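# Four arms build a self-supporting ring of sticks over well

## Task

Around the centre of the well (the open square hole at scene x = 0, y = 0, whose edges run parallel to x and y, with only floor beneath it), assemble a ring of wooden sticks. In the ring every stick must have one end lying on a desk and its other end lying on the following stick; sticks may overhang the well. Any number of the arms may help. The ring must stand by itself at the end, not be held by a robot; finally open the grippers and move the arms away from it. Arm bases (metres, facing measured counter-clockwise from +x): arm1 at x=+0.22 y=+0.56 z=+0.72 facing -90; arm2 at x=-0.52 y=+0.50 z=+0.72 facing -90; arm3 at x=-0.22 y=-0.56 z=+0.72 facing +90; arm4 at x=+0.52 y=-0.50 z=+0.72 facing +90.

## Robot and tools

Setup. Four identical i2rt Big YAM arms, named arm1, arm2, arm3 and arm4, each fixed to its own desk beside the well. Each has six revolute joints, a two-finger gripper and a wrist camera. A fixed room camera, cam_high, views the scene. With joints 1 and 6 at zero and the hand held level and pointing ahead, the wrist camera rides above the hand and looks toward the fingertips. Maximum reach is roughly 1.0 m from the joint-1 axis.

Frame. One scene frame is shared by all: origin on the floor, +z upward, the well centred at x = 0, y = 0. The "hand" point is halfway between the fingertips; its z axis runs along the fingers and its y axis is the closing direction. Bases face -90 deg (arm1, arm2, toward -y) or +90 deg (arm3, arm4, toward +y).

execute_actions. Argument "actions" is a list with zero or one action. An action is an object keyed by robot name; under each name sits "joints", an object of absolute joint targets (not offsets) by joint name. Each arm gets its own separate object; any subset of arms and joints may be given. Keys and ranges:
- joint1_rad: -2.879 to 2.879 rad, tolerance 0.045. Rotates the whole arm about its base; positive is counter-clockwise seen from above; 0 unfolds toward the base's facing direction.
- joint2_rad: 0 to 3.141, tol 0.14. Shoulder; 0 means upper arm points back, about level; increasing lifts it up and over to the front.
- joint3_rad: 0 to 3.019, tol 0.09. Elbow; 0 is fully folded, larger opens it.
- joint4_rad: -1.692 to 1.57, tol 0.055. Hand pitch; positive tips fingers up.
- joint5_rad: -1.57 to 1.57, tol 0.03. Hand yaw; positive toward the arm's right.
- joint6_rad: -2.094 to 2.094, tol 0.035. Hand roll; positive is clockwise when looking from behind the hand.
- gripper_m: 0 to 0.093 metres, the fingertip gap (tol 0.003). Squeeze force tops out around 50 to 62 N per pad, lower on some units.
Example: {"arm1": {"joints": {"gripper_m": 0.05}}, "arm2": {"joints": {"joint1_rad": 0.3}}}. All motions in an action begin together but may finish at different moments; joints move at unequal speeds, so the hand can sweep a wide arc between postures. One action runs at most 15 s. An unknown key or out-of-range number rejects the whole call and nothing moves. A joint or arm omitted from an action may still be driving toward an earlier target. Argument "cameras" lists which of arm1_cam_wrist, arm2_cam_wrist, arm3_cam_wrist, arm4_cam_wrist, cam_high to return; omitted, null or ["all"] gives every camera, [] gives none. An empty actions list just reports state and images.

wait: "seconds" from 0 to 10; commands nothing new and returns the same as an empty action. zoom_image: "camera" plus "region" [x0, y0, x1, y1] in pixels of that camera's latest full image, origin top-left, at most 504 by 504. Wrist images are 616x616 fisheye; cam_high is 896x504. finished_scene: pass the current scene number in "scene"; it is irreversible and reports whether the goal was met.

Reading results. Each result carries the robots' state, then images in the order named on the "pictures" line. joint_positions gives current angles; joint torques give raw drive output per arm joint (offset, scaled, noisy, nonzero even unloaded, affected by friction), so treat them cautiously. joint_status tells how each commanded motion of the last accepted action ended: reached, "off_target" (stopped short and possibly still pushing), "contact_stop" or "time_out" (target dropped, holds in place; a timed-out joint may keep pushing toward its target or a point at most 0.375, 0.375, 0.113, 0.225, 0.075, 0.3 rad away for joints 1 to 6, and will move on its own if freed). "joint command not followed", usually with a "cause:" line, means a safety check blocked that arm's joint targets (its gripper target still runs); blocked joints show "not_followed" and may be retried on later actions. on_its_own lists what the call did not command; its "held at" is the held target, not the actual angle. To relieve a pushing joint, command its reported position. Very small target changes may not move a joint; a loaded joint left holding can sag. If a result reports a stop, the remaining motion calls in that reply are skipped.

Hazards. Arms do not halt on contact and can push hard; constant hard pushing heats motors. A MOTOR HOT line appears from 85 °C; at 100 °C an OVER-TEMPERATURE FAULT drops that arm (joints and gripper) until cooled, and its unmet keys read "limit_stop_at_motor_heat"; resend targets afterward. Hard squeezes between two robots fail the task and end the run; hard impacts may too. The self/inter-arm collision check can act too late and ignores fingers, gripper housings and wrist cameras, and no state line reports arm-to-arm contact. Objects touching robots are fine. Arms act independently. Loose objects may occasionally be nudged by the scene. Never knock anything out of the work area; avoid drops, slips, slams and heavy pushes. Finish with grippers open and arms retracted, the ring standing unaided.

Each tool is called after "Call:" as a command line: name --argument value for each argument, lists and objects as JSON in quotes; but a table of rows of numbers goes row by row, as --pt "numbers of a row", without its own name.

## Session

Call:
execute_actions --actions '[]'

Scene clock: 0.00 s.
Joint torques (N m, as the arm reports them, + toward a larger angle): no reading
Motor temperatures (°C, as the motors report them): arm1=[22 23 25 24 25 24] | arm2=[22 24 22 24 25 24] | arm3=[21 22 22 26 24 25] | arm4=[23 23 22 25 24 22]
arm1.joint_positions: joint1_rad=-0.125 joint2_rad=+0.514 joint3_rad=+1.435 joint4_rad=-1.390 joint5_rad=-0.213 joint6_rad=+0.026 gripper_m=+0.094
arm1.joint_status: not commanded
arm1.hand: x=+0.2361 y=+0.3926 z=+1.3212 quat_wxyz=(-0.424, -0.596, -0.599, +0.325) (m; scene frame)
arm2.joint_positions: joint1_rad=+0.088 joint2_rad=+0.477 joint3_rad=+1.406 joint4_rad=-1.293 joint5_rad=-0.214 joint6_rad=-0.288 gripper_m=+0.095
arm2.joint_status: not commanded
arm2.hand: x=-0.4561 y=+0.3330 z=+1.3631 quat_wxyz=(-0.425, -0.398, -0.720, +0.377) (m; scene frame)
arm3.joint_positions: joint1_rad=-0.044 joint2_rad=+0.525 joint3_rad=+1.443 joint4_rad=-1.462 joint5_rad=+0.118 joint6_rad=+0.001 gripper_m=+0.094
arm3.joint_status: not commanded
arm3.hand: x=-0.1946 y=-0.3855 z=+1.3805 quat_wxyz=(-0.382, +0.592, -0.640, -0.306) (m; scene frame)
arm4.joint_positions: joint1_rad=-0.440 joint2_rad=+0.559 joint3_rad=+1.387 joint4_rad=-1.262 joint5_rad=+0.066 joint6_rad=+0.472 gripper_m=+0.094
arm4.joint_status: not commanded
arm4.hand: x=+0.6234 y=-0.3163 z=+1.3145 quat_wxyz=(-0.406, +0.242, -0.803, -0.362) (m; scene frame)
pictures: arm1_cam_wrist, arm2_cam_wrist, arm3_cam_wrist, arm4_cam_wrist, cam_high
Images, in order (width x height): arm1_cam_wrist 616x616, arm2_cam_wrist 616x616, arm3_cam_wrist 616x616, arm4_cam_wrist 616x616, cam_high 896x504.

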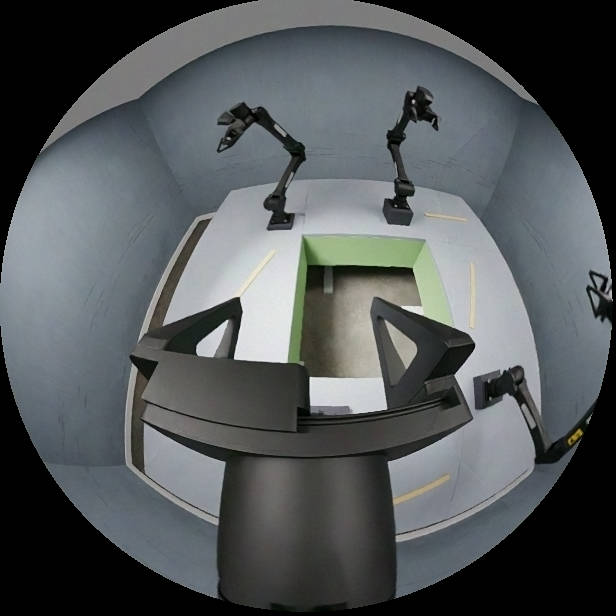

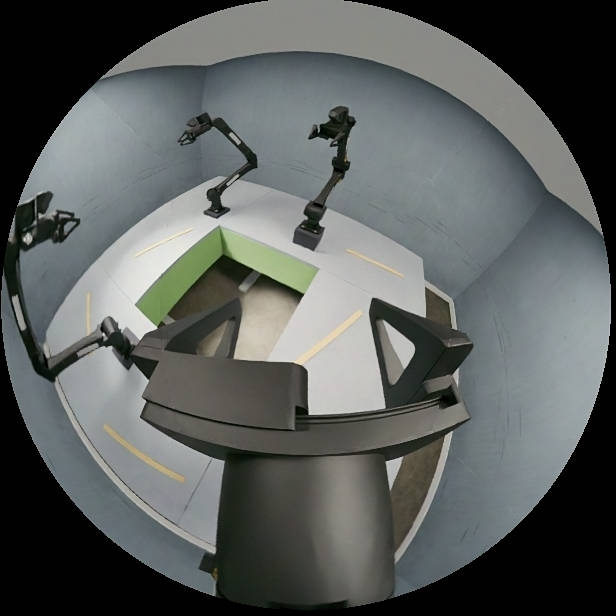

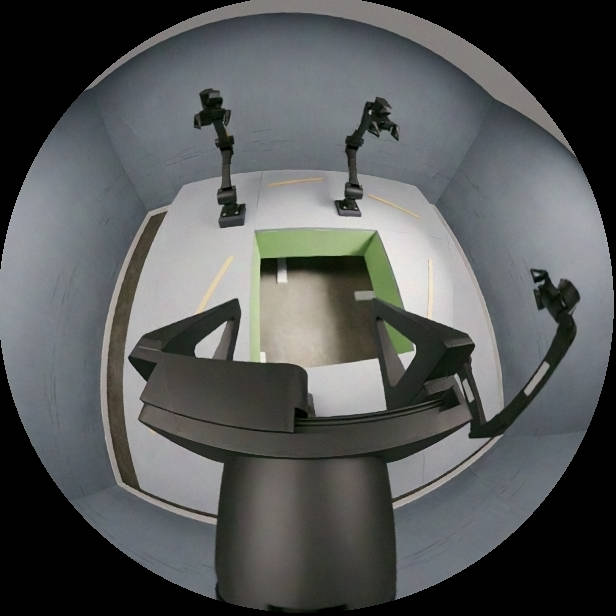

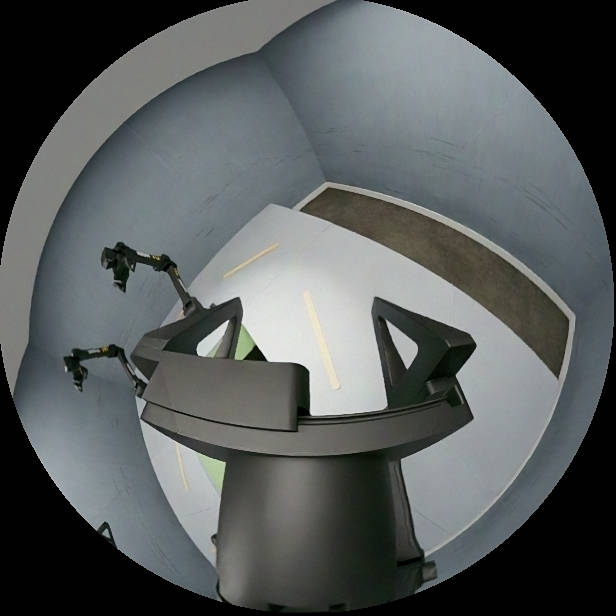

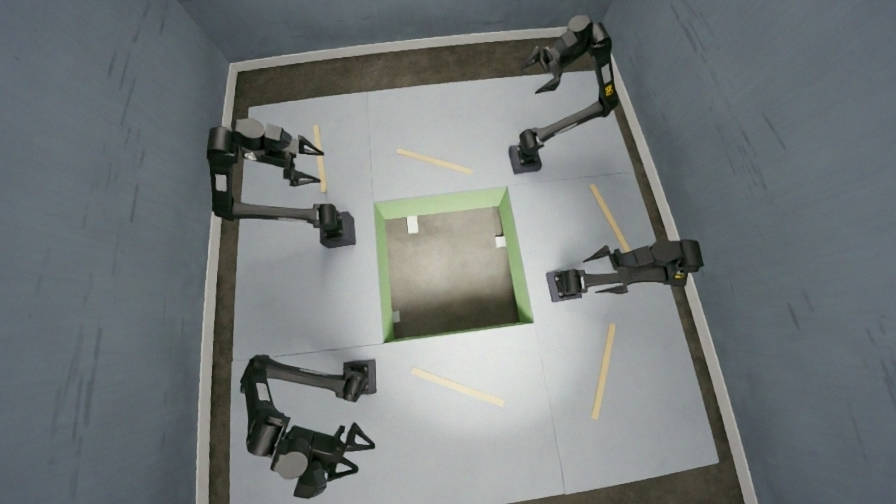

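Call:
zoom_image --camera "cam_high" --region '[200, 60, 704, 460]'

Call:
execute_actions --actions '[{"arm1":{"joints":{"joint1_rad":0.9,"joint2_rad":1.2,"joint3_rad":1.2,"joint4_rad":-1.5,"joint5_rad":0,"joint6_rad":0}},"arm2":{"joints":{"joint1_rad":-0.2,"joint2_rad":1.5,"joint3_rad":1.2,"joint4_rad":-1.27,"joint5_rad":0,"joint6_rad":0}},"arm3":{"joints":{"joint1_rad":1.7,"joint2_rad":1.5,"joint3_rad":1.5,"joint4_rad":-1.57,"joint5_rad":0,"joint6_rad":0}},"arm4":{"joints":{"joint1_rad":-0.2,"joint2_rad":1.8,"joint3_rad":1.6,"joint4_rad":-1.37,"joint5_rad":0,"joint6_rad":0}}}]'

Region (200, 60, 704, 460) of cam_high's 896x504 image, scaled by 1.000; it fills the top 400 rows of this view, and the rest is white.

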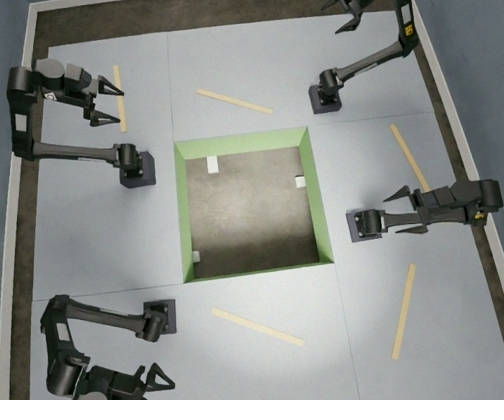

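Scene clock: 20.60 s.
Joint torques (N m, as the arm reports them, + toward a larger angle): arm1=[ 0.75 -8.53 10.16 -0.72  0.05 -0.04] | arm2=[ -0.89 -10.15   9.08   0.76   0.28   0.01] | arm3=[-0.23 -9.14 11.74 -0.42  0.19 -0.05] | arm4=[  0.85 -18.86   9.98  -0.05  -0.05  -0.09]
Motor temperatures (°C, as the motors report them): arm1=[22 23 27 24 25 24] | arm2=[22 24 24 24 25 24] | arm3=[21 22 25 26 24 25] | arm4=[23 23 25 25 24 22]
arm1.joint_positions: joint1_rad=+0.901 joint2_rad=+1.206 joint3_rad=+1.191 joint4_rad=-1.487 joint5_rad=+0.000 joint6_rad=+0.007 gripper_m=+0.094
arm1.joint_status: all done
arm1.hand: x=+0.4955 y=+0.3527 z=+1.0084 quat_wxyz=(-0.034, -0.321, -0.946, +0.018) (m; scene frame)
arm2.joint_positions: joint1_rad=-0.193 joint2_rad=+1.504 joint3_rad=+1.191 joint4_rad=-1.281 joint5_rad=-0.003 joint6_rad=-0.016 gripper_m=+0.095
arm2.joint_status: all done
arm2.hand: x=-0.5872 y=+0.0835 z=+0.9294 quat_wxyz=(+0.012, -0.758, -0.652, -0.005) (m; scene frame)
arm3.joint_positions: joint1_rad=+1.698 joint2_rad=+1.514 joint3_rad=+1.483 joint4_rad=-1.555 joint5_rad=-0.001 joint6_rad=+0.001 gripper_m=+0.094
arm3.joint_status: all done
arm3.hand: x=-0.6573 y=-0.6282 z=+1.0814 quat_wxyz=(+0.005, +0.997, +0.079, +0.008) (m; scene frame)
arm4.joint_positions: joint1_rad=-0.212 joint2_rad=+1.807 joint3_rad=+1.580 joint4_rad=-1.356 joint5_rad=+0.004 joint6_rad=+0.012 gripper_m=+0.094
arm4.joint_status: all done
arm4.hand: x=+0.6519 y=+0.0278 z=+0.9017 quat_wxyz=(-0.004, +0.610, -0.792, +0.005) (m; scene frame)
pictures: arm1_cam_wrist, arm2_cam_wrist, arm3_cam_wrist, arm4_cam_wrist, cam_high
Images, in order (width x height): arm1_cam_wrist 616x616, arm2_cam_wrist 616x616, arm3_cam_wrist 616x616, arm4_cam_wrist 616x616, cam_high 896x504.

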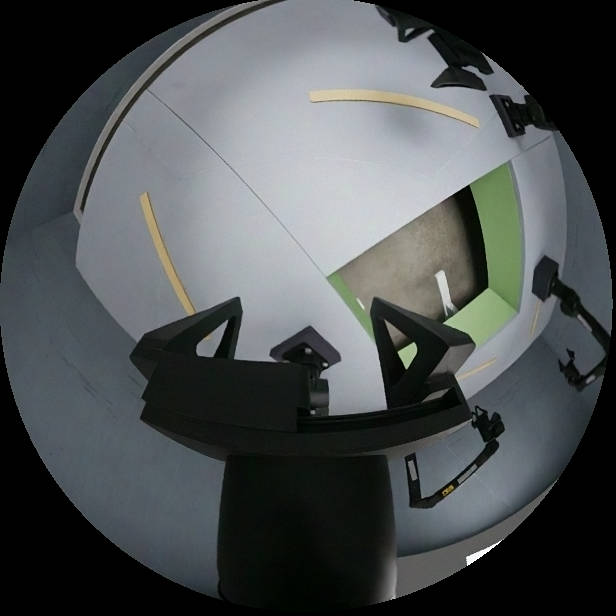

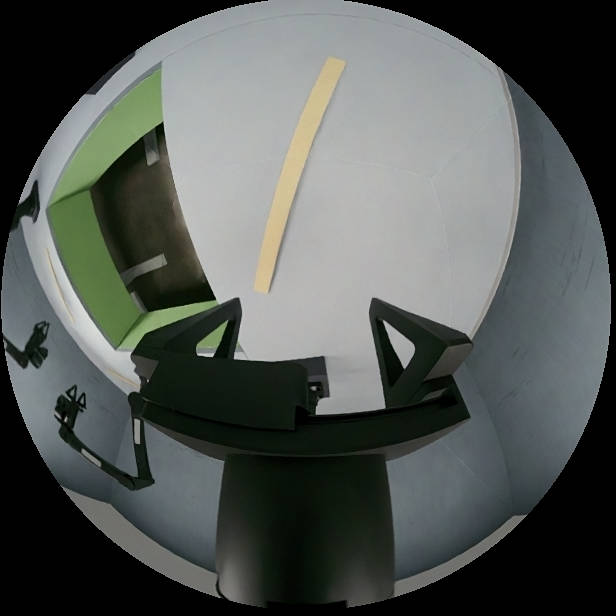

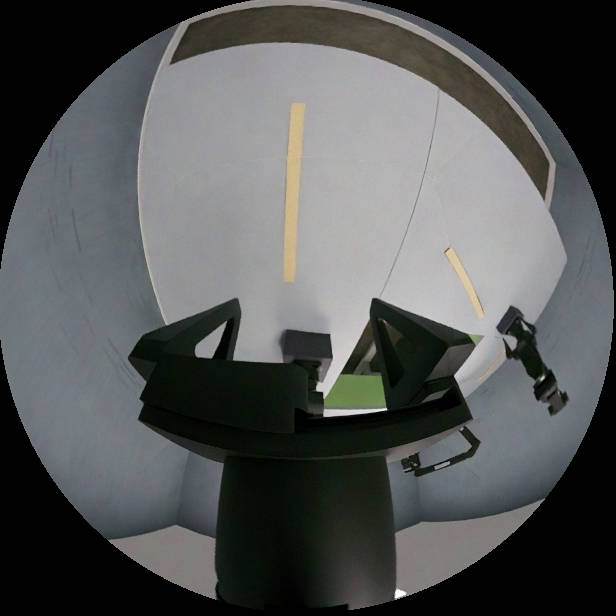

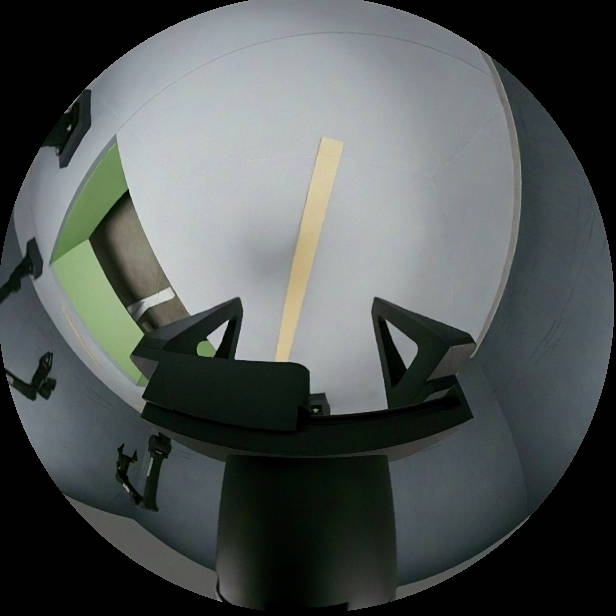

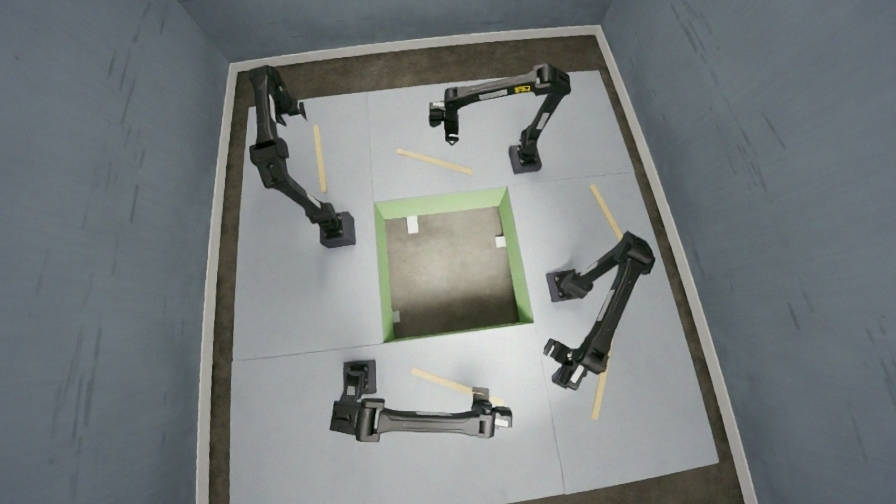

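Call:
zoom_image --camera "cam_high" --region '[300, 110, 552, 362]'

Call:
zoom_image --camera "cam_high" --region '[330, 230, 640, 440]'

Region (300, 110, 552, 362) of cam_high's 896x504 image, scaled by 2.000, with more detail than that image has.

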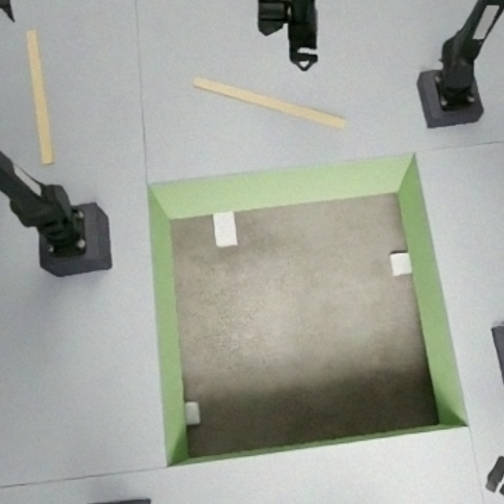

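Region (330, 230, 640, 440) of cam_high's 896x504 image, scaled by 1.626, with more detail than that image has; it fills the top 341 rows of this view, and the rest is white.

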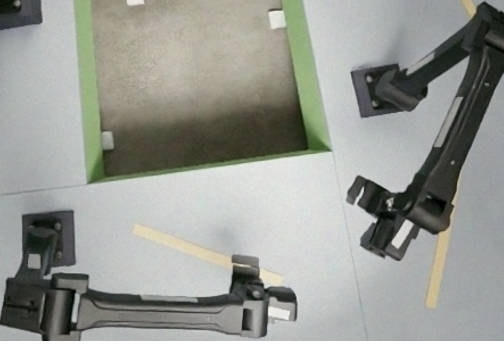

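Call:
execute_actions --actions '[{"arm1":{"joints":{"joint1_rad":1.976,"joint2_rad":1.493,"joint3_rad":0.867,"joint4_rad":-0.935,"joint6_rad":0.87}},"arm2":{"joints":{"joint1_rad":-0.067,"joint2_rad":1.704,"joint3_rad":1.02,"joint4_rad":-0.877,"joint6_rad":0.39}},"arm3":{"joints":{"joint1_rad":1.796,"joint2_rad":1.713,"joint3_rad":0.896,"joint4_rad":-0.744,"joint6_rad":0.157}},"arm4":{"joints":{"joint1_rad":-0.088,"joint2_rad":1.534,"joint3_rad":0.91,"joint4_rad":-0.937,"joint6_rad":0.32}}}]'

Scene clock: 142.40 s.
Joint torques (N m, as the arm reports them, + toward a larger angle): arm1=[  0.71 -10.4    8.13  -0.05   0.14   0.1 ] | arm2=[ -0.82 -12.97   8.18   0.83   0.26   0.01] | arm3=[-0.75 -8.87  6.91  1.07  0.17  0.07] | arm4=[ -1.1  -12.18   7.9    1.23   0.06   0.16]
Motor temperatures (°C, as the motors report them): arm1=[22 24 32 24 25 24] | arm2=[22 25 27 24 25 24] | arm3=[21 24 29 26 24 25] | arm4=[23 27 29 25 24 22]
arm1.joint_positions: joint1_rad=+1.978 joint2_rad=+1.493 joint3_rad=+0.858 joint4_rad=-0.947 joint5_rad=+0.000 joint6_rad=+0.862 gripper_m=+0.094
arm1.joint_status: all done
arm1.hand: x=+0.5489 y=+0.7123 z=+0.7863 quat_wxyz=(+0.004, -0.214, -0.977, +0.010) (m; scene frame)
arm2.joint_positions: joint1_rad=-0.059 joint2_rad=+1.729 joint3_rad=+1.002 joint4_rad=-0.890 joint5_rad=-0.001 joint6_rad=+0.374 gripper_m=+0.095
arm2.joint_status: all done
arm2.hand: x=-0.5334 y=+0.0779 z=+0.7736 quat_wxyz=(+0.023, -0.835, -0.550, -0.008) (m; scene frame)
arm3.joint_positions: joint1_rad=+1.799 joint2_rad=+1.727 joint3_rad=+0.894 joint4_rad=-0.760 joint5_rad=+0.000 joint6_rad=+0.147 gripper_m=+0.094
arm3.joint_status: all done
arm3.hand: x=-0.6026 y=-0.6628 z=+0.7926 quat_wxyz=(+0.003, +0.998, +0.057, +0.011) (m; scene frame)
arm4.joint_positions: joint1_rad=-0.076 joint2_rad=+1.541 joint3_rad=+0.897 joint4_rad=-0.952 joint5_rad=+0.001 joint6_rad=+0.308 gripper_m=+0.094
arm4.joint_status: all done
arm4.hand: x=+0.5617 y=-0.1251 z=+0.7842 quat_wxyz=(+0.001, +0.545, -0.838, +0.010) (m; scene frame)
pictures: arm1_cam_wrist, arm2_cam_wrist, arm3_cam_wrist, arm4_cam_wrist, cam_high
Images, in order (width x height): arm1_cam_wrist 616x616, arm2_cam_wrist 616x616, arm3_cam_wrist 616x616, arm4_cam_wrist 616x616, cam_high 896x504.

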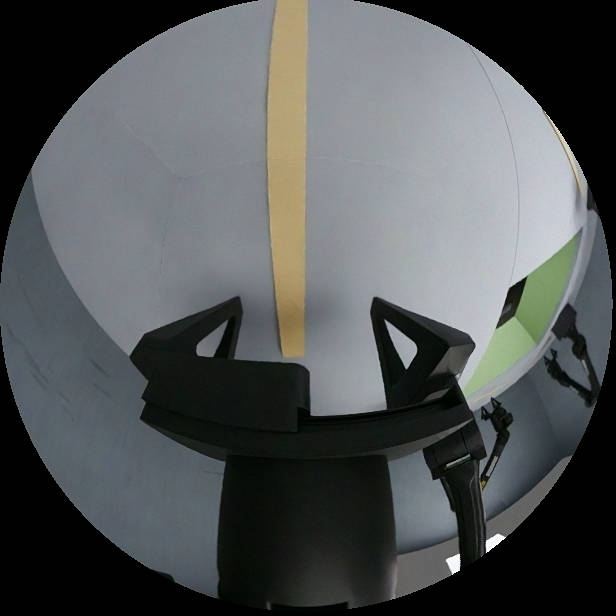

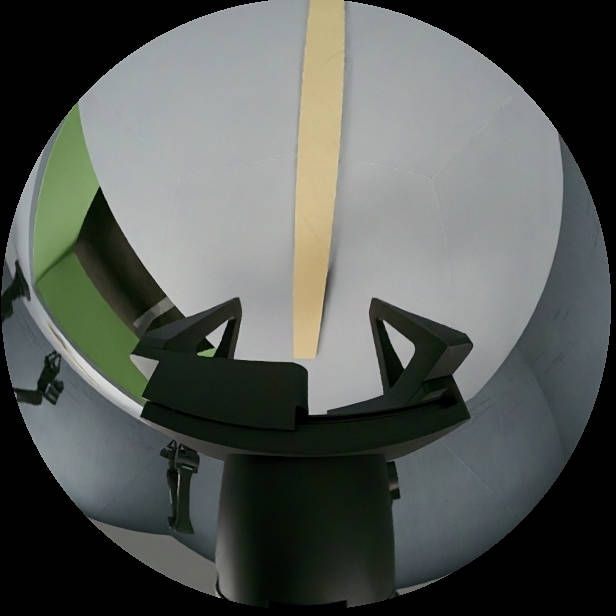

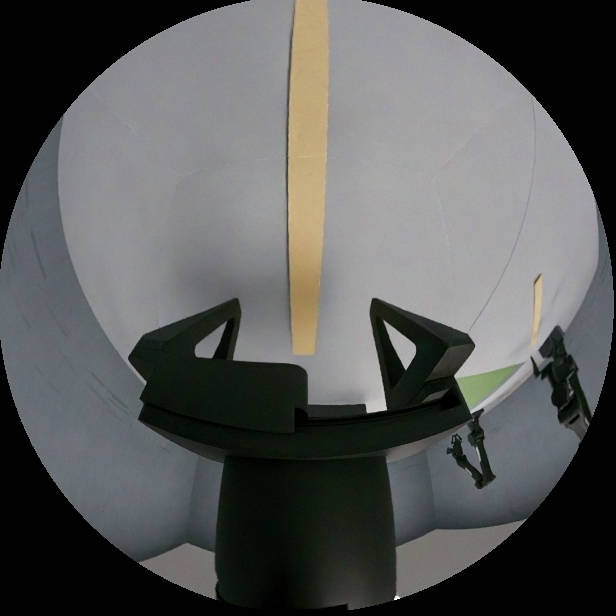

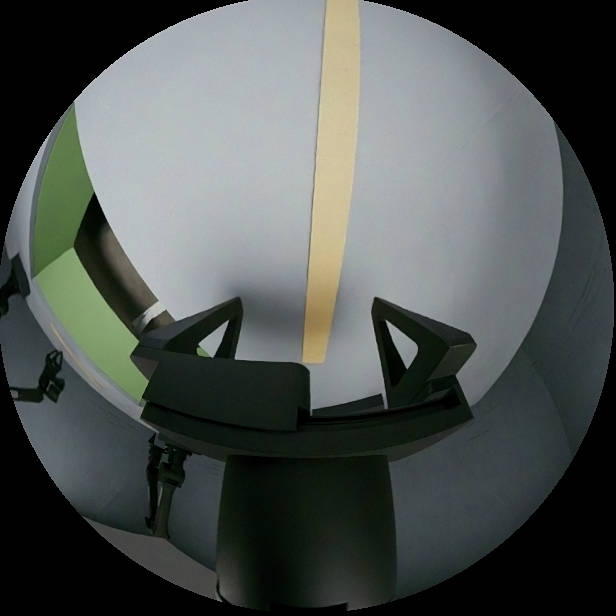

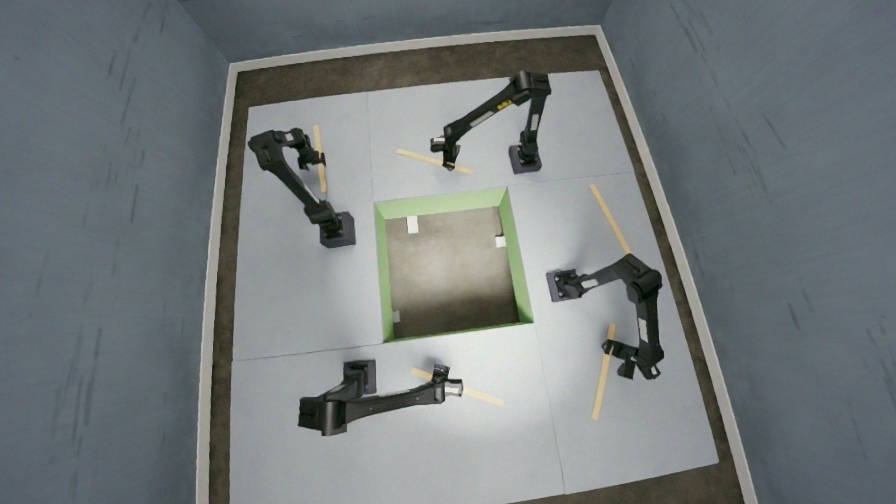

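Call:
execute_actions --actions '[{"arm1":{"joints":{"joint1_rad":2.0,"joint2_rad":1.631,"joint3_rad":0.838,"joint4_rad":-0.757,"joint6_rad":0.89}},"arm2":{"joints":{"joint1_rad":-0.08,"joint2_rad":1.774,"joint3_rad":0.964,"joint4_rad":-0.705,"joint6_rad":0.42}},"arm3":{"joints":{"joint2_rad":1.855,"joint3_rad":0.855,"joint4_rad":-0.54,"joint6_rad":0.17}},"arm4":{"joints":{"joint1_rad":-0.115,"joint2_rad":1.644,"joint3_rad":0.86,"joint4_rad":-0.752,"joint6_rad":0.34}}}]' --cameras '["arm1_cam_wrist","arm2_cam_wrist","arm3_cam_wrist","arm4_cam_wrist"]'

Scene clock: 179.70 s.
Joint torques (N m, as the arm reports them, + toward a larger angle): arm1=[  1.03 -11.46   6.3    0.11   0.17   0.09] | arm2=[ -1.08 -11.08   6.53   1.     0.28   0.01] | arm3=[-0.85 -8.26  5.51  1.54  0.11  0.04] | arm4=[ -0.81 -12.63   6.27   1.34   0.1    0.16]
Motor temperatures (°C, as the motors report them): arm1=[22 24 31 24 25 24] | arm2=[22 26 26 24 25 24] | arm3=[21 25 27 26 24 25] | arm4=[23 26 28 25 24 22]
arm1.joint_positions: joint1_rad=+1.994 joint2_rad=+1.630 joint3_rad=+0.840 joint4_rad=-0.770 joint5_rad=-0.001 joint6_rad=+0.882 gripper_m=+0.094
arm1.joint_status: all done
arm1.hand: x=+0.5631 y=+0.7249 z=+0.7328 quat_wxyz=(-0.005, -0.216, -0.976, +0.003) (m; scene frame)
arm2.joint_positions: joint1_rad=-0.071 joint2_rad=+1.771 joint3_rad=+0.961 joint4_rad=-0.720 joint5_rad=-0.001 joint6_rad=+0.404 gripper_m=+0.095
arm2.joint_status: all done
arm2.hand: x=-0.5394 y=+0.0631 z=+0.7451 quat_wxyz=(-0.013, -0.846, -0.533, +0.017) (m; scene frame)
arm3.joint_positions: joint1_rad=+1.801 joint2_rad=+1.853 joint3_rad=+0.854 joint4_rad=-0.564 joint5_rad=+0.001 joint6_rad=+0.164 gripper_m=+0.094
arm3.joint_status: all done
arm3.hand: x=-0.6044 y=-0.6645 z=+0.7352 quat_wxyz=(+0.005, +0.999, +0.050, -0.004) (m; scene frame)
arm4.joint_positions: joint1_rad=-0.106 joint2_rad=+1.648 joint3_rad=+0.859 joint4_rad=-0.768 joint5_rad=+0.000 joint6_rad=+0.328 gripper_m=+0.094
arm4.joint_status: all done
arm4.hand: x=+0.5753 y=-0.1127 z=+0.7346 quat_wxyz=(-0.012, +0.524, -0.852, -0.006) (m; scene frame)
pictures: arm1_cam_wrist, arm2_cam_wrist, arm3_cam_wrist, arm4_cam_wrist
Images, in order (width x height): arm1_cam_wrist 616x616, arm2_cam_wrist 616x616, arm3_cam_wrist 616x616, arm4_cam_wrist 616x616.

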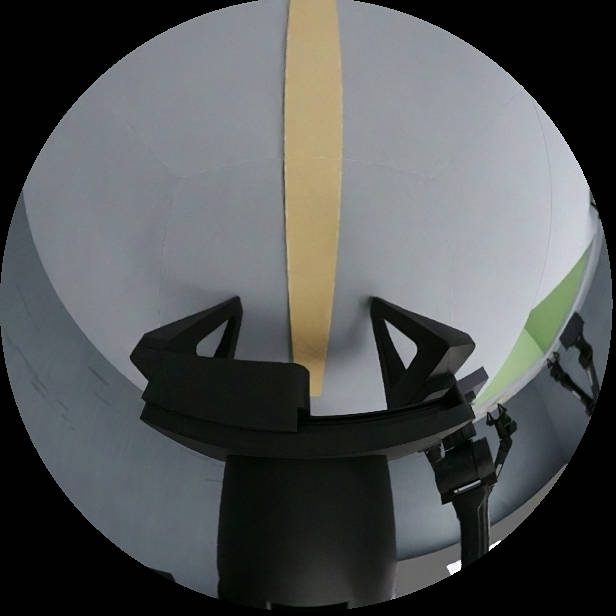

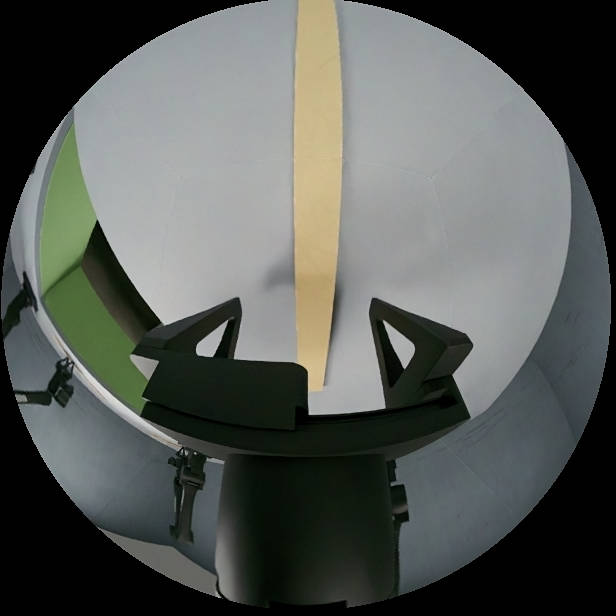

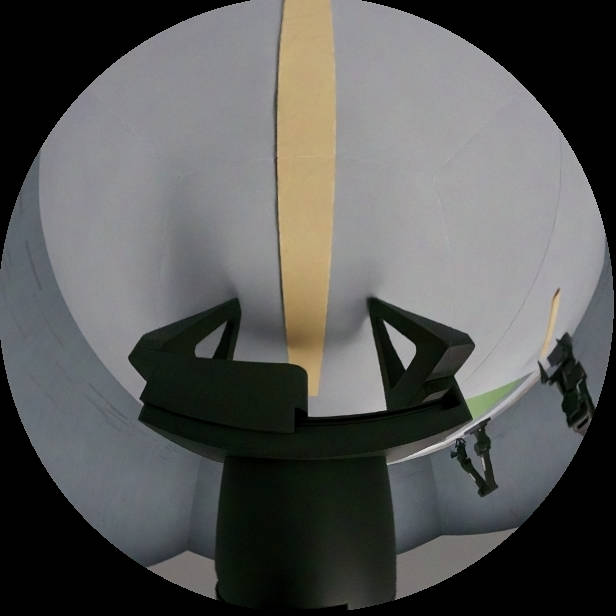

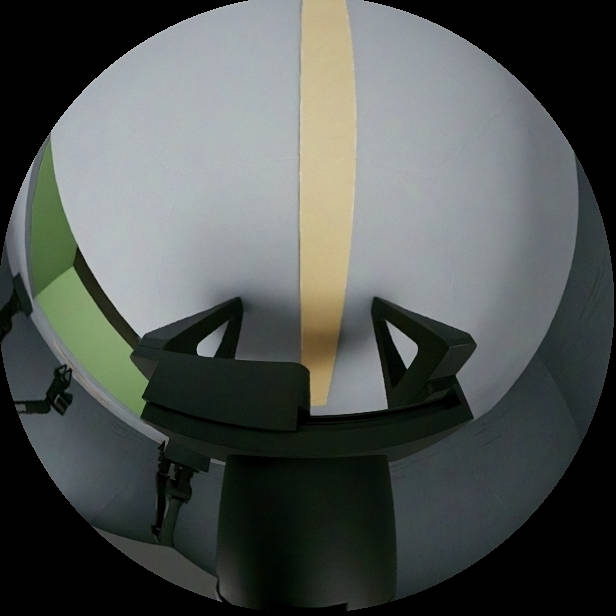

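Call:
execute_actions --actions '[{"arm1":{"joints":{"joint2_rad":1.657,"joint4_rad":-0.745}},"arm2":{"joints":{"joint2_rad":1.822,"joint1_rad":-0.09}},"arm3":{"joints":{"joint2_rad":1.885,"joint4_rad":-0.52}},"arm4":{"joints":{"joint1_rad":-0.14,"joint2_rad":1.676}}}]' --cameras '[]'

Scene clock: 185.63 s.
Joint torques (N m, as the arm reports them, + toward a larger angle): arm1=[ 1.12 -9.67  6.42  0.06  0.18  0.07] | arm2=[ -0.78 -10.61   6.24   0.78   0.27   0.  ] | arm3=[-0.93 -6.26  5.53  2.07  0.05 -0.03] | arm4=[-1.62 -9.42  6.27  1.34  0.25  0.16]
Motor temperatures (°C, as the motors report them): arm1=[22 24 31 24 25 24] | arm2=[22 26 26 24 25 24] | arm3=[21 25 26 26 24 25] | arm4=[23 26 28 25 24 22]
arm1.joint_positions: joint1_rad=+1.994 joint2_rad=+1.634 joint3_rad=+0.840 joint4_rad=-0.758 joint5_rad=-0.001 joint6_rad=+0.883 gripper_m=+0.094
arm1.joint_status: all done
arm1.hand: x=+0.5653 y=+0.7259 z=+0.7312 quat_wxyz=(-0.008, -0.217, -0.976, +0.001) (m; scene frame)
arm2.joint_positions: joint1_rad=-0.082 joint2_rad=+1.811 joint3_rad=+0.961 joint4_rad=-0.716 joint5_rad=-0.002 joint6_rad=+0.406 gripper_m=+0.095
arm2.joint_status: all done
arm2.hand: x=-0.5442 y=+0.0693 z=+0.7288 quat_wxyz=(+0.002, -0.850, -0.527, +0.006) (m; scene frame)
arm3.joint_positions: joint1_rad=+1.801 joint2_rad=+1.854 joint3_rad=+0.854 joint4_rad=-0.554 joint5_rad=+0.003 joint6_rad=+0.170 gripper_m=+0.094
arm3.joint_status: all done
arm3.hand: x=-0.6067 y=-0.6648 z=+0.7349 quat_wxyz=(+0.005, +0.999, +0.046, -0.009) (m; scene frame)
arm4.joint_positions: joint1_rad=-0.122 joint2_rad=+1.650 joint3_rad=+0.859 joint4_rad=-0.768 joint5_rad=-0.004 joint6_rad=+0.328 gripper_m=+0.094
arm4.joint_status: all done
arm4.hand: x=+0.5807 y=-0.1138 z=+0.7338 quat_wxyz=(-0.009, +0.517, -0.856, -0.007) (m; scene frame)
pictures: none
No camera images: the call's "cameras" was empty. Leave "cameras" out to get every camera's image.

Call:
execute_actions --actions '[{"arm1":{"joints":{"joint2_rad":1.64,"gripper_m":0.0}},"arm2":{"joints":{"joint2_rad":1.835}},"arm3":{"joints":{"joint2_rad":1.86,"gripper_m":0.0}},"arm4":{"joints":{"joint2_rad":1.655,"gripper_m":0.0}}}]'

Scene clock: 191.67 s.
Joint torques (N m, as the arm reports them, + toward a larger angle): arm1=[  1.33 -11.04   6.41  -0.09   0.16   0.09] | arm2=[-0.99 -9.92  6.2   0.75  0.28 -0.01] | arm3=[-0.95 -8.05  5.55  1.26  0.07 -0.04] | arm4=[ -1.43 -11.55   6.28   1.25   0.23   0.15]
Motor temperatures (°C, as the motors report them): arm1=[22 24 31 24 25 24] | arm2=[22 26 26 24 25 24] | arm3=[21 24 26 26 24 25] | arm4=[23 26 28 25 24 22]
arm1.joint_positions: joint1_rad=+1.994 joint2_rad=+1.634 joint3_rad=+0.840 joint4_rad=-0.756 joint5_rad=-0.001 joint6_rad=+0.883 gripper_m=+0.027
arm1.joint_status: gripper_m off_target (ended at +0.027, target +0.000); the others done
arm1.hand: x=+0.5658 y=+0.7261 z=+0.7312 quat_wxyz=(-0.009, -0.217, -0.976, +0.000) (m; scene frame)
arm2.joint_positions: joint1_rad=-0.082 joint2_rad=+1.811 joint3_rad=+0.961 joint4_rad=-0.716 joint5_rad=-0.002 joint6_rad=+0.406 gripper_m=+0.095
arm2.joint_status: all done
arm2.hand: x=-0.5442 y=+0.0693 z=+0.7288 quat_wxyz=(+0.002, -0.850, -0.527, +0.006) (m; scene frame)
arm3.joint_positions: joint1_rad=+1.801 joint2_rad=+1.854 joint3_rad=+0.854 joint4_rad=-0.538 joint5_rad=+0.002 joint6_rad=+0.170 gripper_m=+0.027
arm3.joint_status: gripper_m off_target (ended at +0.027, target +0.000); the others done
arm3.hand: x=-0.6107 y=-0.6660 z=+0.7350 quat_wxyz=(+0.007, +0.999, +0.046, -0.017) (m; scene frame)
arm4.joint_positions: joint1_rad=-0.125 joint2_rad=+1.650 joint3_rad=+0.859 joint4_rad=-0.766 joint5_rad=-0.004 joint6_rad=+0.329 gripper_m=+0.027
arm4.joint_status: gripper_m off_target (ended at +0.027, target +0.000); the others done
arm4.hand: x=+0.5818 y=-0.1134 z=+0.7338 quat_wxyz=(-0.010, +0.516, -0.857, -0.007) (m; scene frame)
pictures: arm1_cam_wrist, arm2_cam_wrist, arm3_cam_wrist, arm4_cam_wrist, cam_high
Images, in order (width x height): arm1_cam_wrist 616x616, arm2_cam_wrist 616x616, arm3_cam_wrist 616x616, arm4_cam_wrist 616x616, cam_high 896x504.

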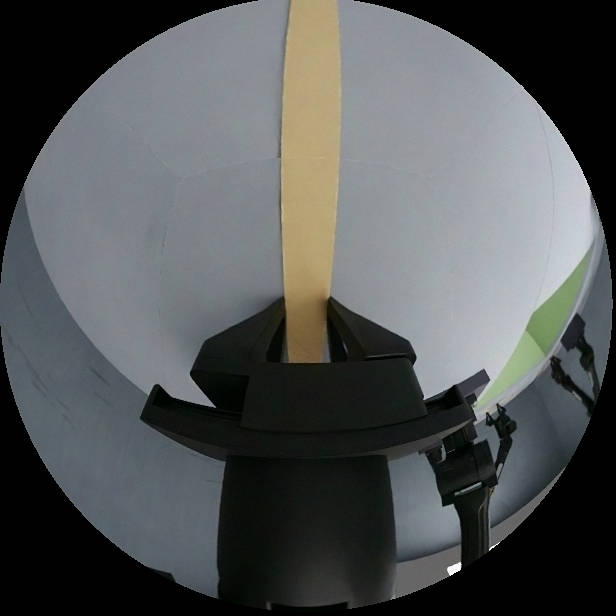

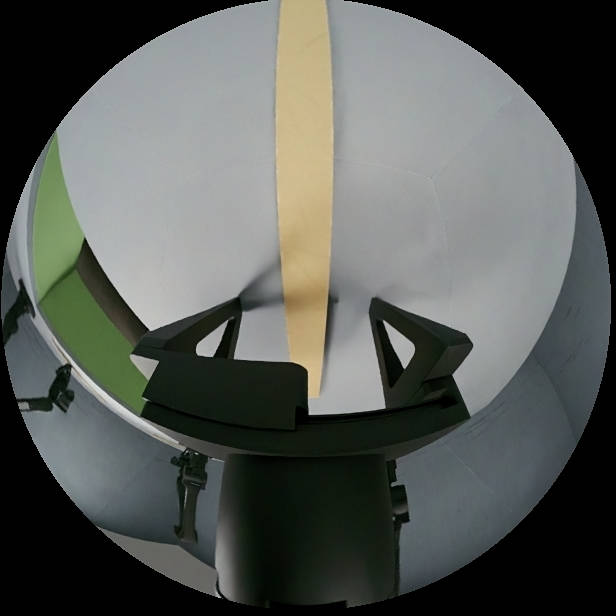

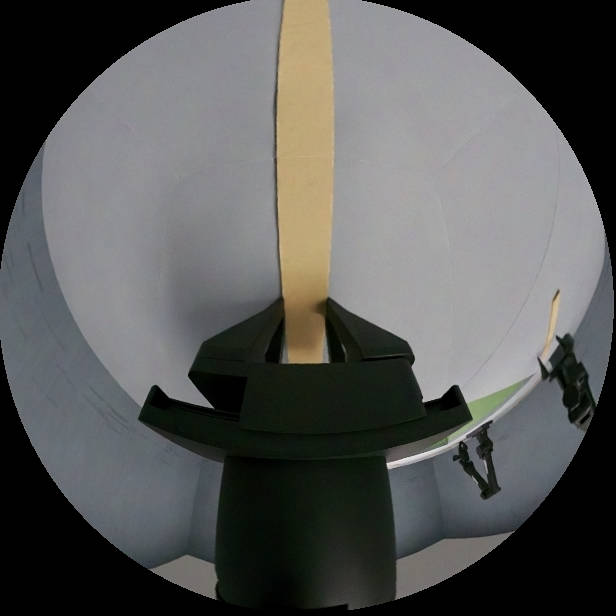

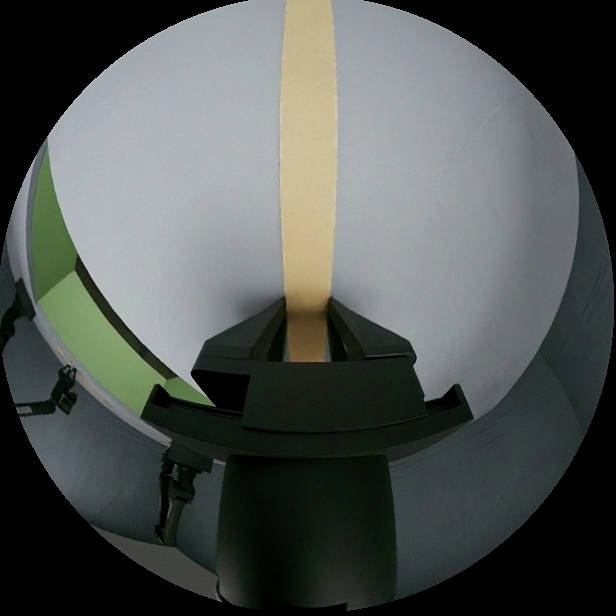

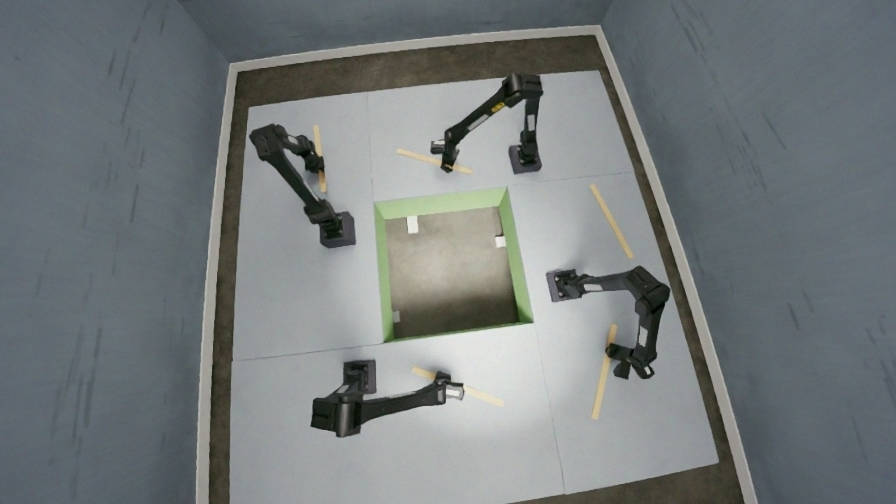

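Call:
execute_actions --actions '[{"arm2":{"joints":{"joint2_rad":1.82,"gripper_m":0.0}}}]' --cameras '[]'

Call:
execute_actions --actions '[{"arm1":{"joints":{"joint2_rad":1.4,"joint4_rad":-0.9}},"arm2":{"joints":{"joint2_rad":1.6,"joint4_rad":-0.85}},"arm3":{"joints":{"joint2_rad":1.6,"joint4_rad":-0.7}},"arm4":{"joints":{"joint2_rad":1.4,"joint4_rad":-0.9}}}]'

Scene clock: 201.87 s.
Joint torques (N m, as the arm reports them, + toward a larger angle): arm1=[  1.34 -11.08   6.4   -0.05   0.18   0.08] | arm2=[ -0.9  -10.99   6.24   0.77   0.3    0.  ] | arm3=[-0.94 -8.06  5.53  1.25  0.08 -0.03] | arm4=[ -1.43 -11.53   6.27   1.25   0.23   0.15]
Motor temperatures (°C, as the motors report them): arm1=[22 25 30 24 25 24] | arm2=[22 26 26 24 25 24] | arm3=[21 25 26 26 24 25] | arm4=[23 26 27 25 24 22]
arm1.joint_positions: joint1_rad=+1.994 joint2_rad=+1.634 joint3_rad=+0.840 joint4_rad=-0.756 joint5_rad=-0.001 joint6_rad=+0.883 gripper_m=+0.027
arm1.joint_status: not commanded
arm1.hand: x=+0.5658 y=+0.7261 z=+0.7312 quat_wxyz=(-0.009, -0.217, -0.976, +0.000) (m; scene frame)
arm2.joint_positions: joint1_rad=-0.082 joint2_rad=+1.811 joint3_rad=+0.961 joint4_rad=-0.716 joint5_rad=-0.002 joint6_rad=+0.406 gripper_m=+0.027
arm2.joint_status: gripper_m off_target (ended at +0.027, target +0.000); the others done
arm2.hand: x=-0.5442 y=+0.0693 z=+0.7288 quat_wxyz=(+0.002, -0.850, -0.527, +0.006) (m; scene frame)
arm3.joint_positions: joint1_rad=+1.801 joint2_rad=+1.854 joint3_rad=+0.854 joint4_rad=-0.538 joint5_rad=+0.002 joint6_rad=+0.170 gripper_m=+0.027
arm3.joint_status: not commanded
arm3.hand: x=-0.6107 y=-0.6660 z=+0.7350 quat_wxyz=(+0.007, +0.999, +0.046, -0.017) (m; scene frame)
arm4.joint_positions: joint1_rad=-0.125 joint2_rad=+1.650 joint3_rad=+0.859 joint4_rad=-0.766 joint5_rad=-0.004 joint6_rad=+0.329 gripper_m=+0.027
arm4.joint_status: not commanded
arm4.hand: x=+0.5818 y=-0.1134 z=+0.7338 quat_wxyz=(-0.010, +0.516, -0.857, -0.007) (m; scene frame)
pictures: none
No camera images: the call's "cameras" was empty. Leave "cameras" out to get every camera's image.

Scene clock: 203.03 s.
Joint torques (N m, as the arm reports them, + toward a larger angle): arm1=[ 1.33 -8.75  8.43 -0.62  0.14  0.07] | arm2=[-0.9  -9.96  8.11  0.05  0.3   0.  ] | arm3=[-1.09 -7.03  8.5  -0.06  0.08 -0.04] | arm4=[-1.4  -8.73  8.14  0.4   0.23  0.14]
Motor temperatures (°C, as the motors report them): arm1=[22 25 31 24 25 24] | arm2=[22 26 26 24 25 24] | arm3=[21 25 26 26 24 25] | arm4=[23 26 28 25 24 22]
arm1.joint_positions: joint1_rad=+1.994 joint2_rad=+1.390 joint3_rad=+0.834 joint4_rad=-0.888 joint5_rad=-0.001 joint6_rad=+0.883 gripper_m=+0.027
arm1.joint_status: all done
arm1.hand: x=+0.5563 y=+0.7227 z=+0.8151 quat_wxyz=(-0.050, -0.216, -0.975, -0.032) (m; scene frame)
arm2.joint_positions: joint1_rad=-0.082 joint2_rad=+1.593 joint3_rad=+0.955 joint4_rad=-0.839 joint5_rad=-0.002 joint6_rad=+0.406 gripper_m=+0.027
arm2.joint_status: all done
arm2.hand: x=-0.5428 y=+0.0725 z=+0.8147 quat_wxyz=(-0.035, -0.849, -0.527, +0.032) (m; scene frame)
arm3.joint_positions: joint1_rad=+1.801 joint2_rad=+1.599 joint3_rad=+0.845 joint4_rad=-0.687 joint5_rad=+0.002 joint6_rad=+0.170 gripper_m=+0.027
arm3.joint_status: all done
arm3.hand: x=-0.6139 y=-0.6660 z=+0.8291 quat_wxyz=(+0.018, +0.997, +0.046, -0.064) (m; scene frame)
arm4.joint_positions: joint1_rad=-0.125 joint2_rad=+1.392 joint3_rad=+0.853 joint4_rad=-0.889 joint5_rad=-0.004 joint6_rad=+0.329 gripper_m=+0.027
arm4.joint_status: all done
arm4.hand: x=+0.5795 y=-0.1215 z=+0.8241 quat_wxyz=(-0.052, +0.514, -0.854, -0.056) (m; scene frame)
pictures: arm1_cam_wrist, arm2_cam_wrist, arm3_cam_wrist, arm4_cam_wrist, cam_high
Images, in order (width x height): arm1_cam_wrist 616x616, arm2_cam_wrist 616x616, arm3_cam_wrist 616x616, arm4_cam_wrist 616x616, cam_high 896x504.

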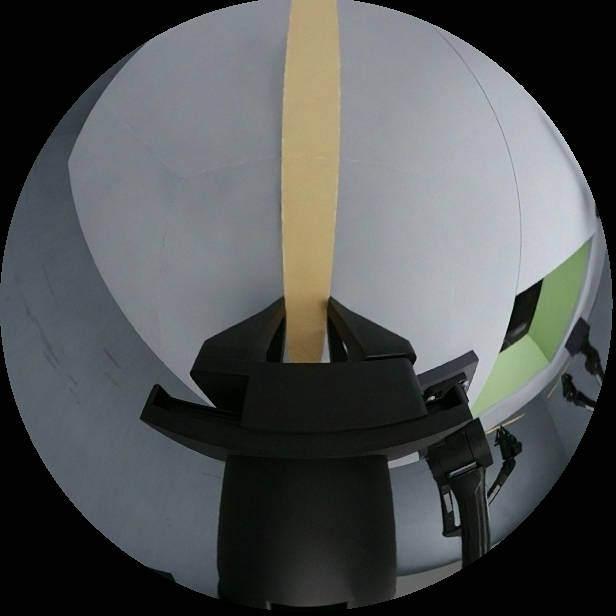

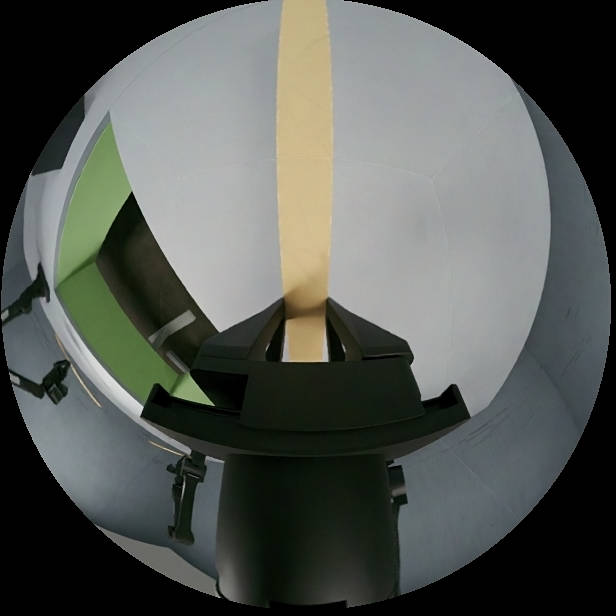

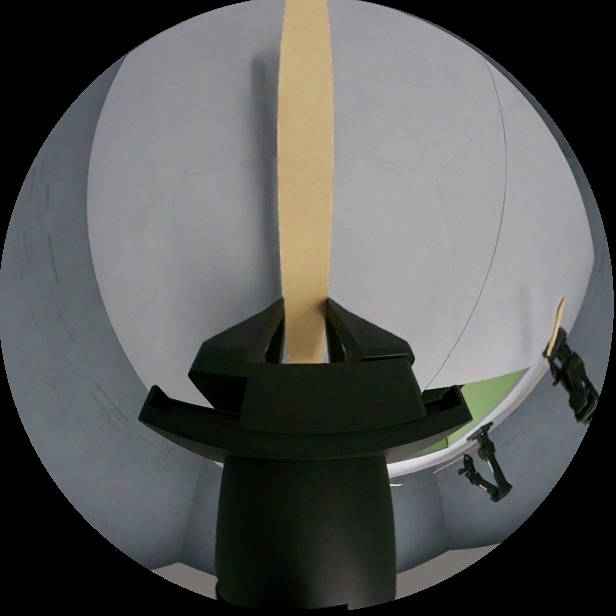

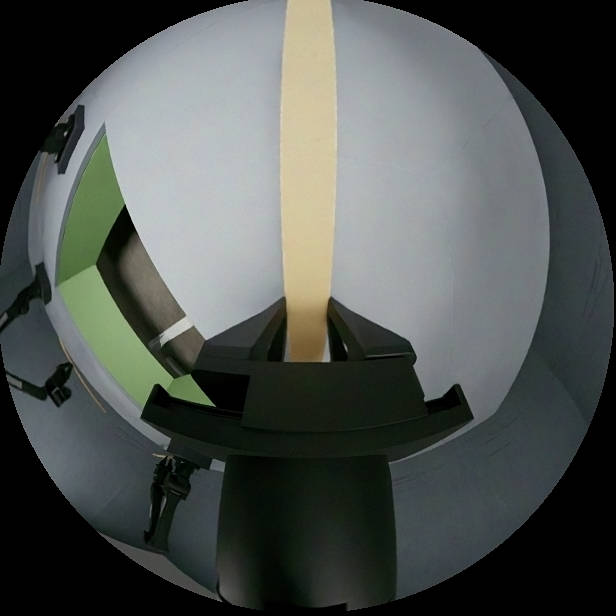

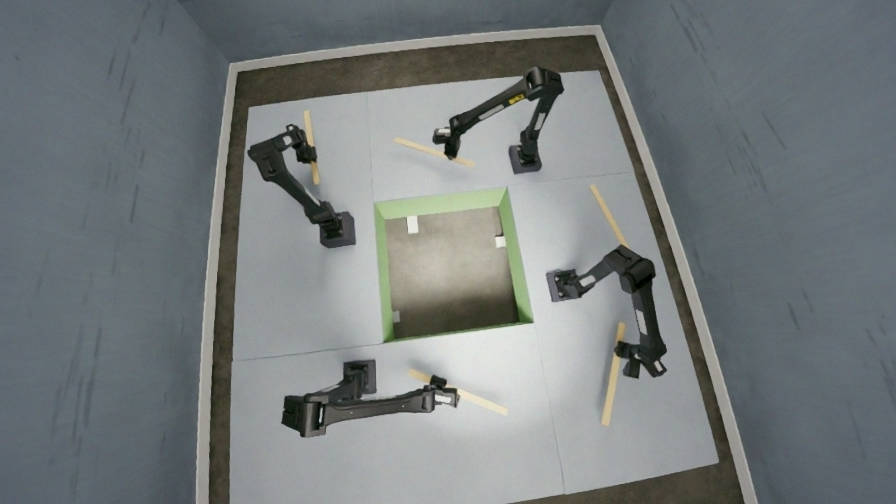

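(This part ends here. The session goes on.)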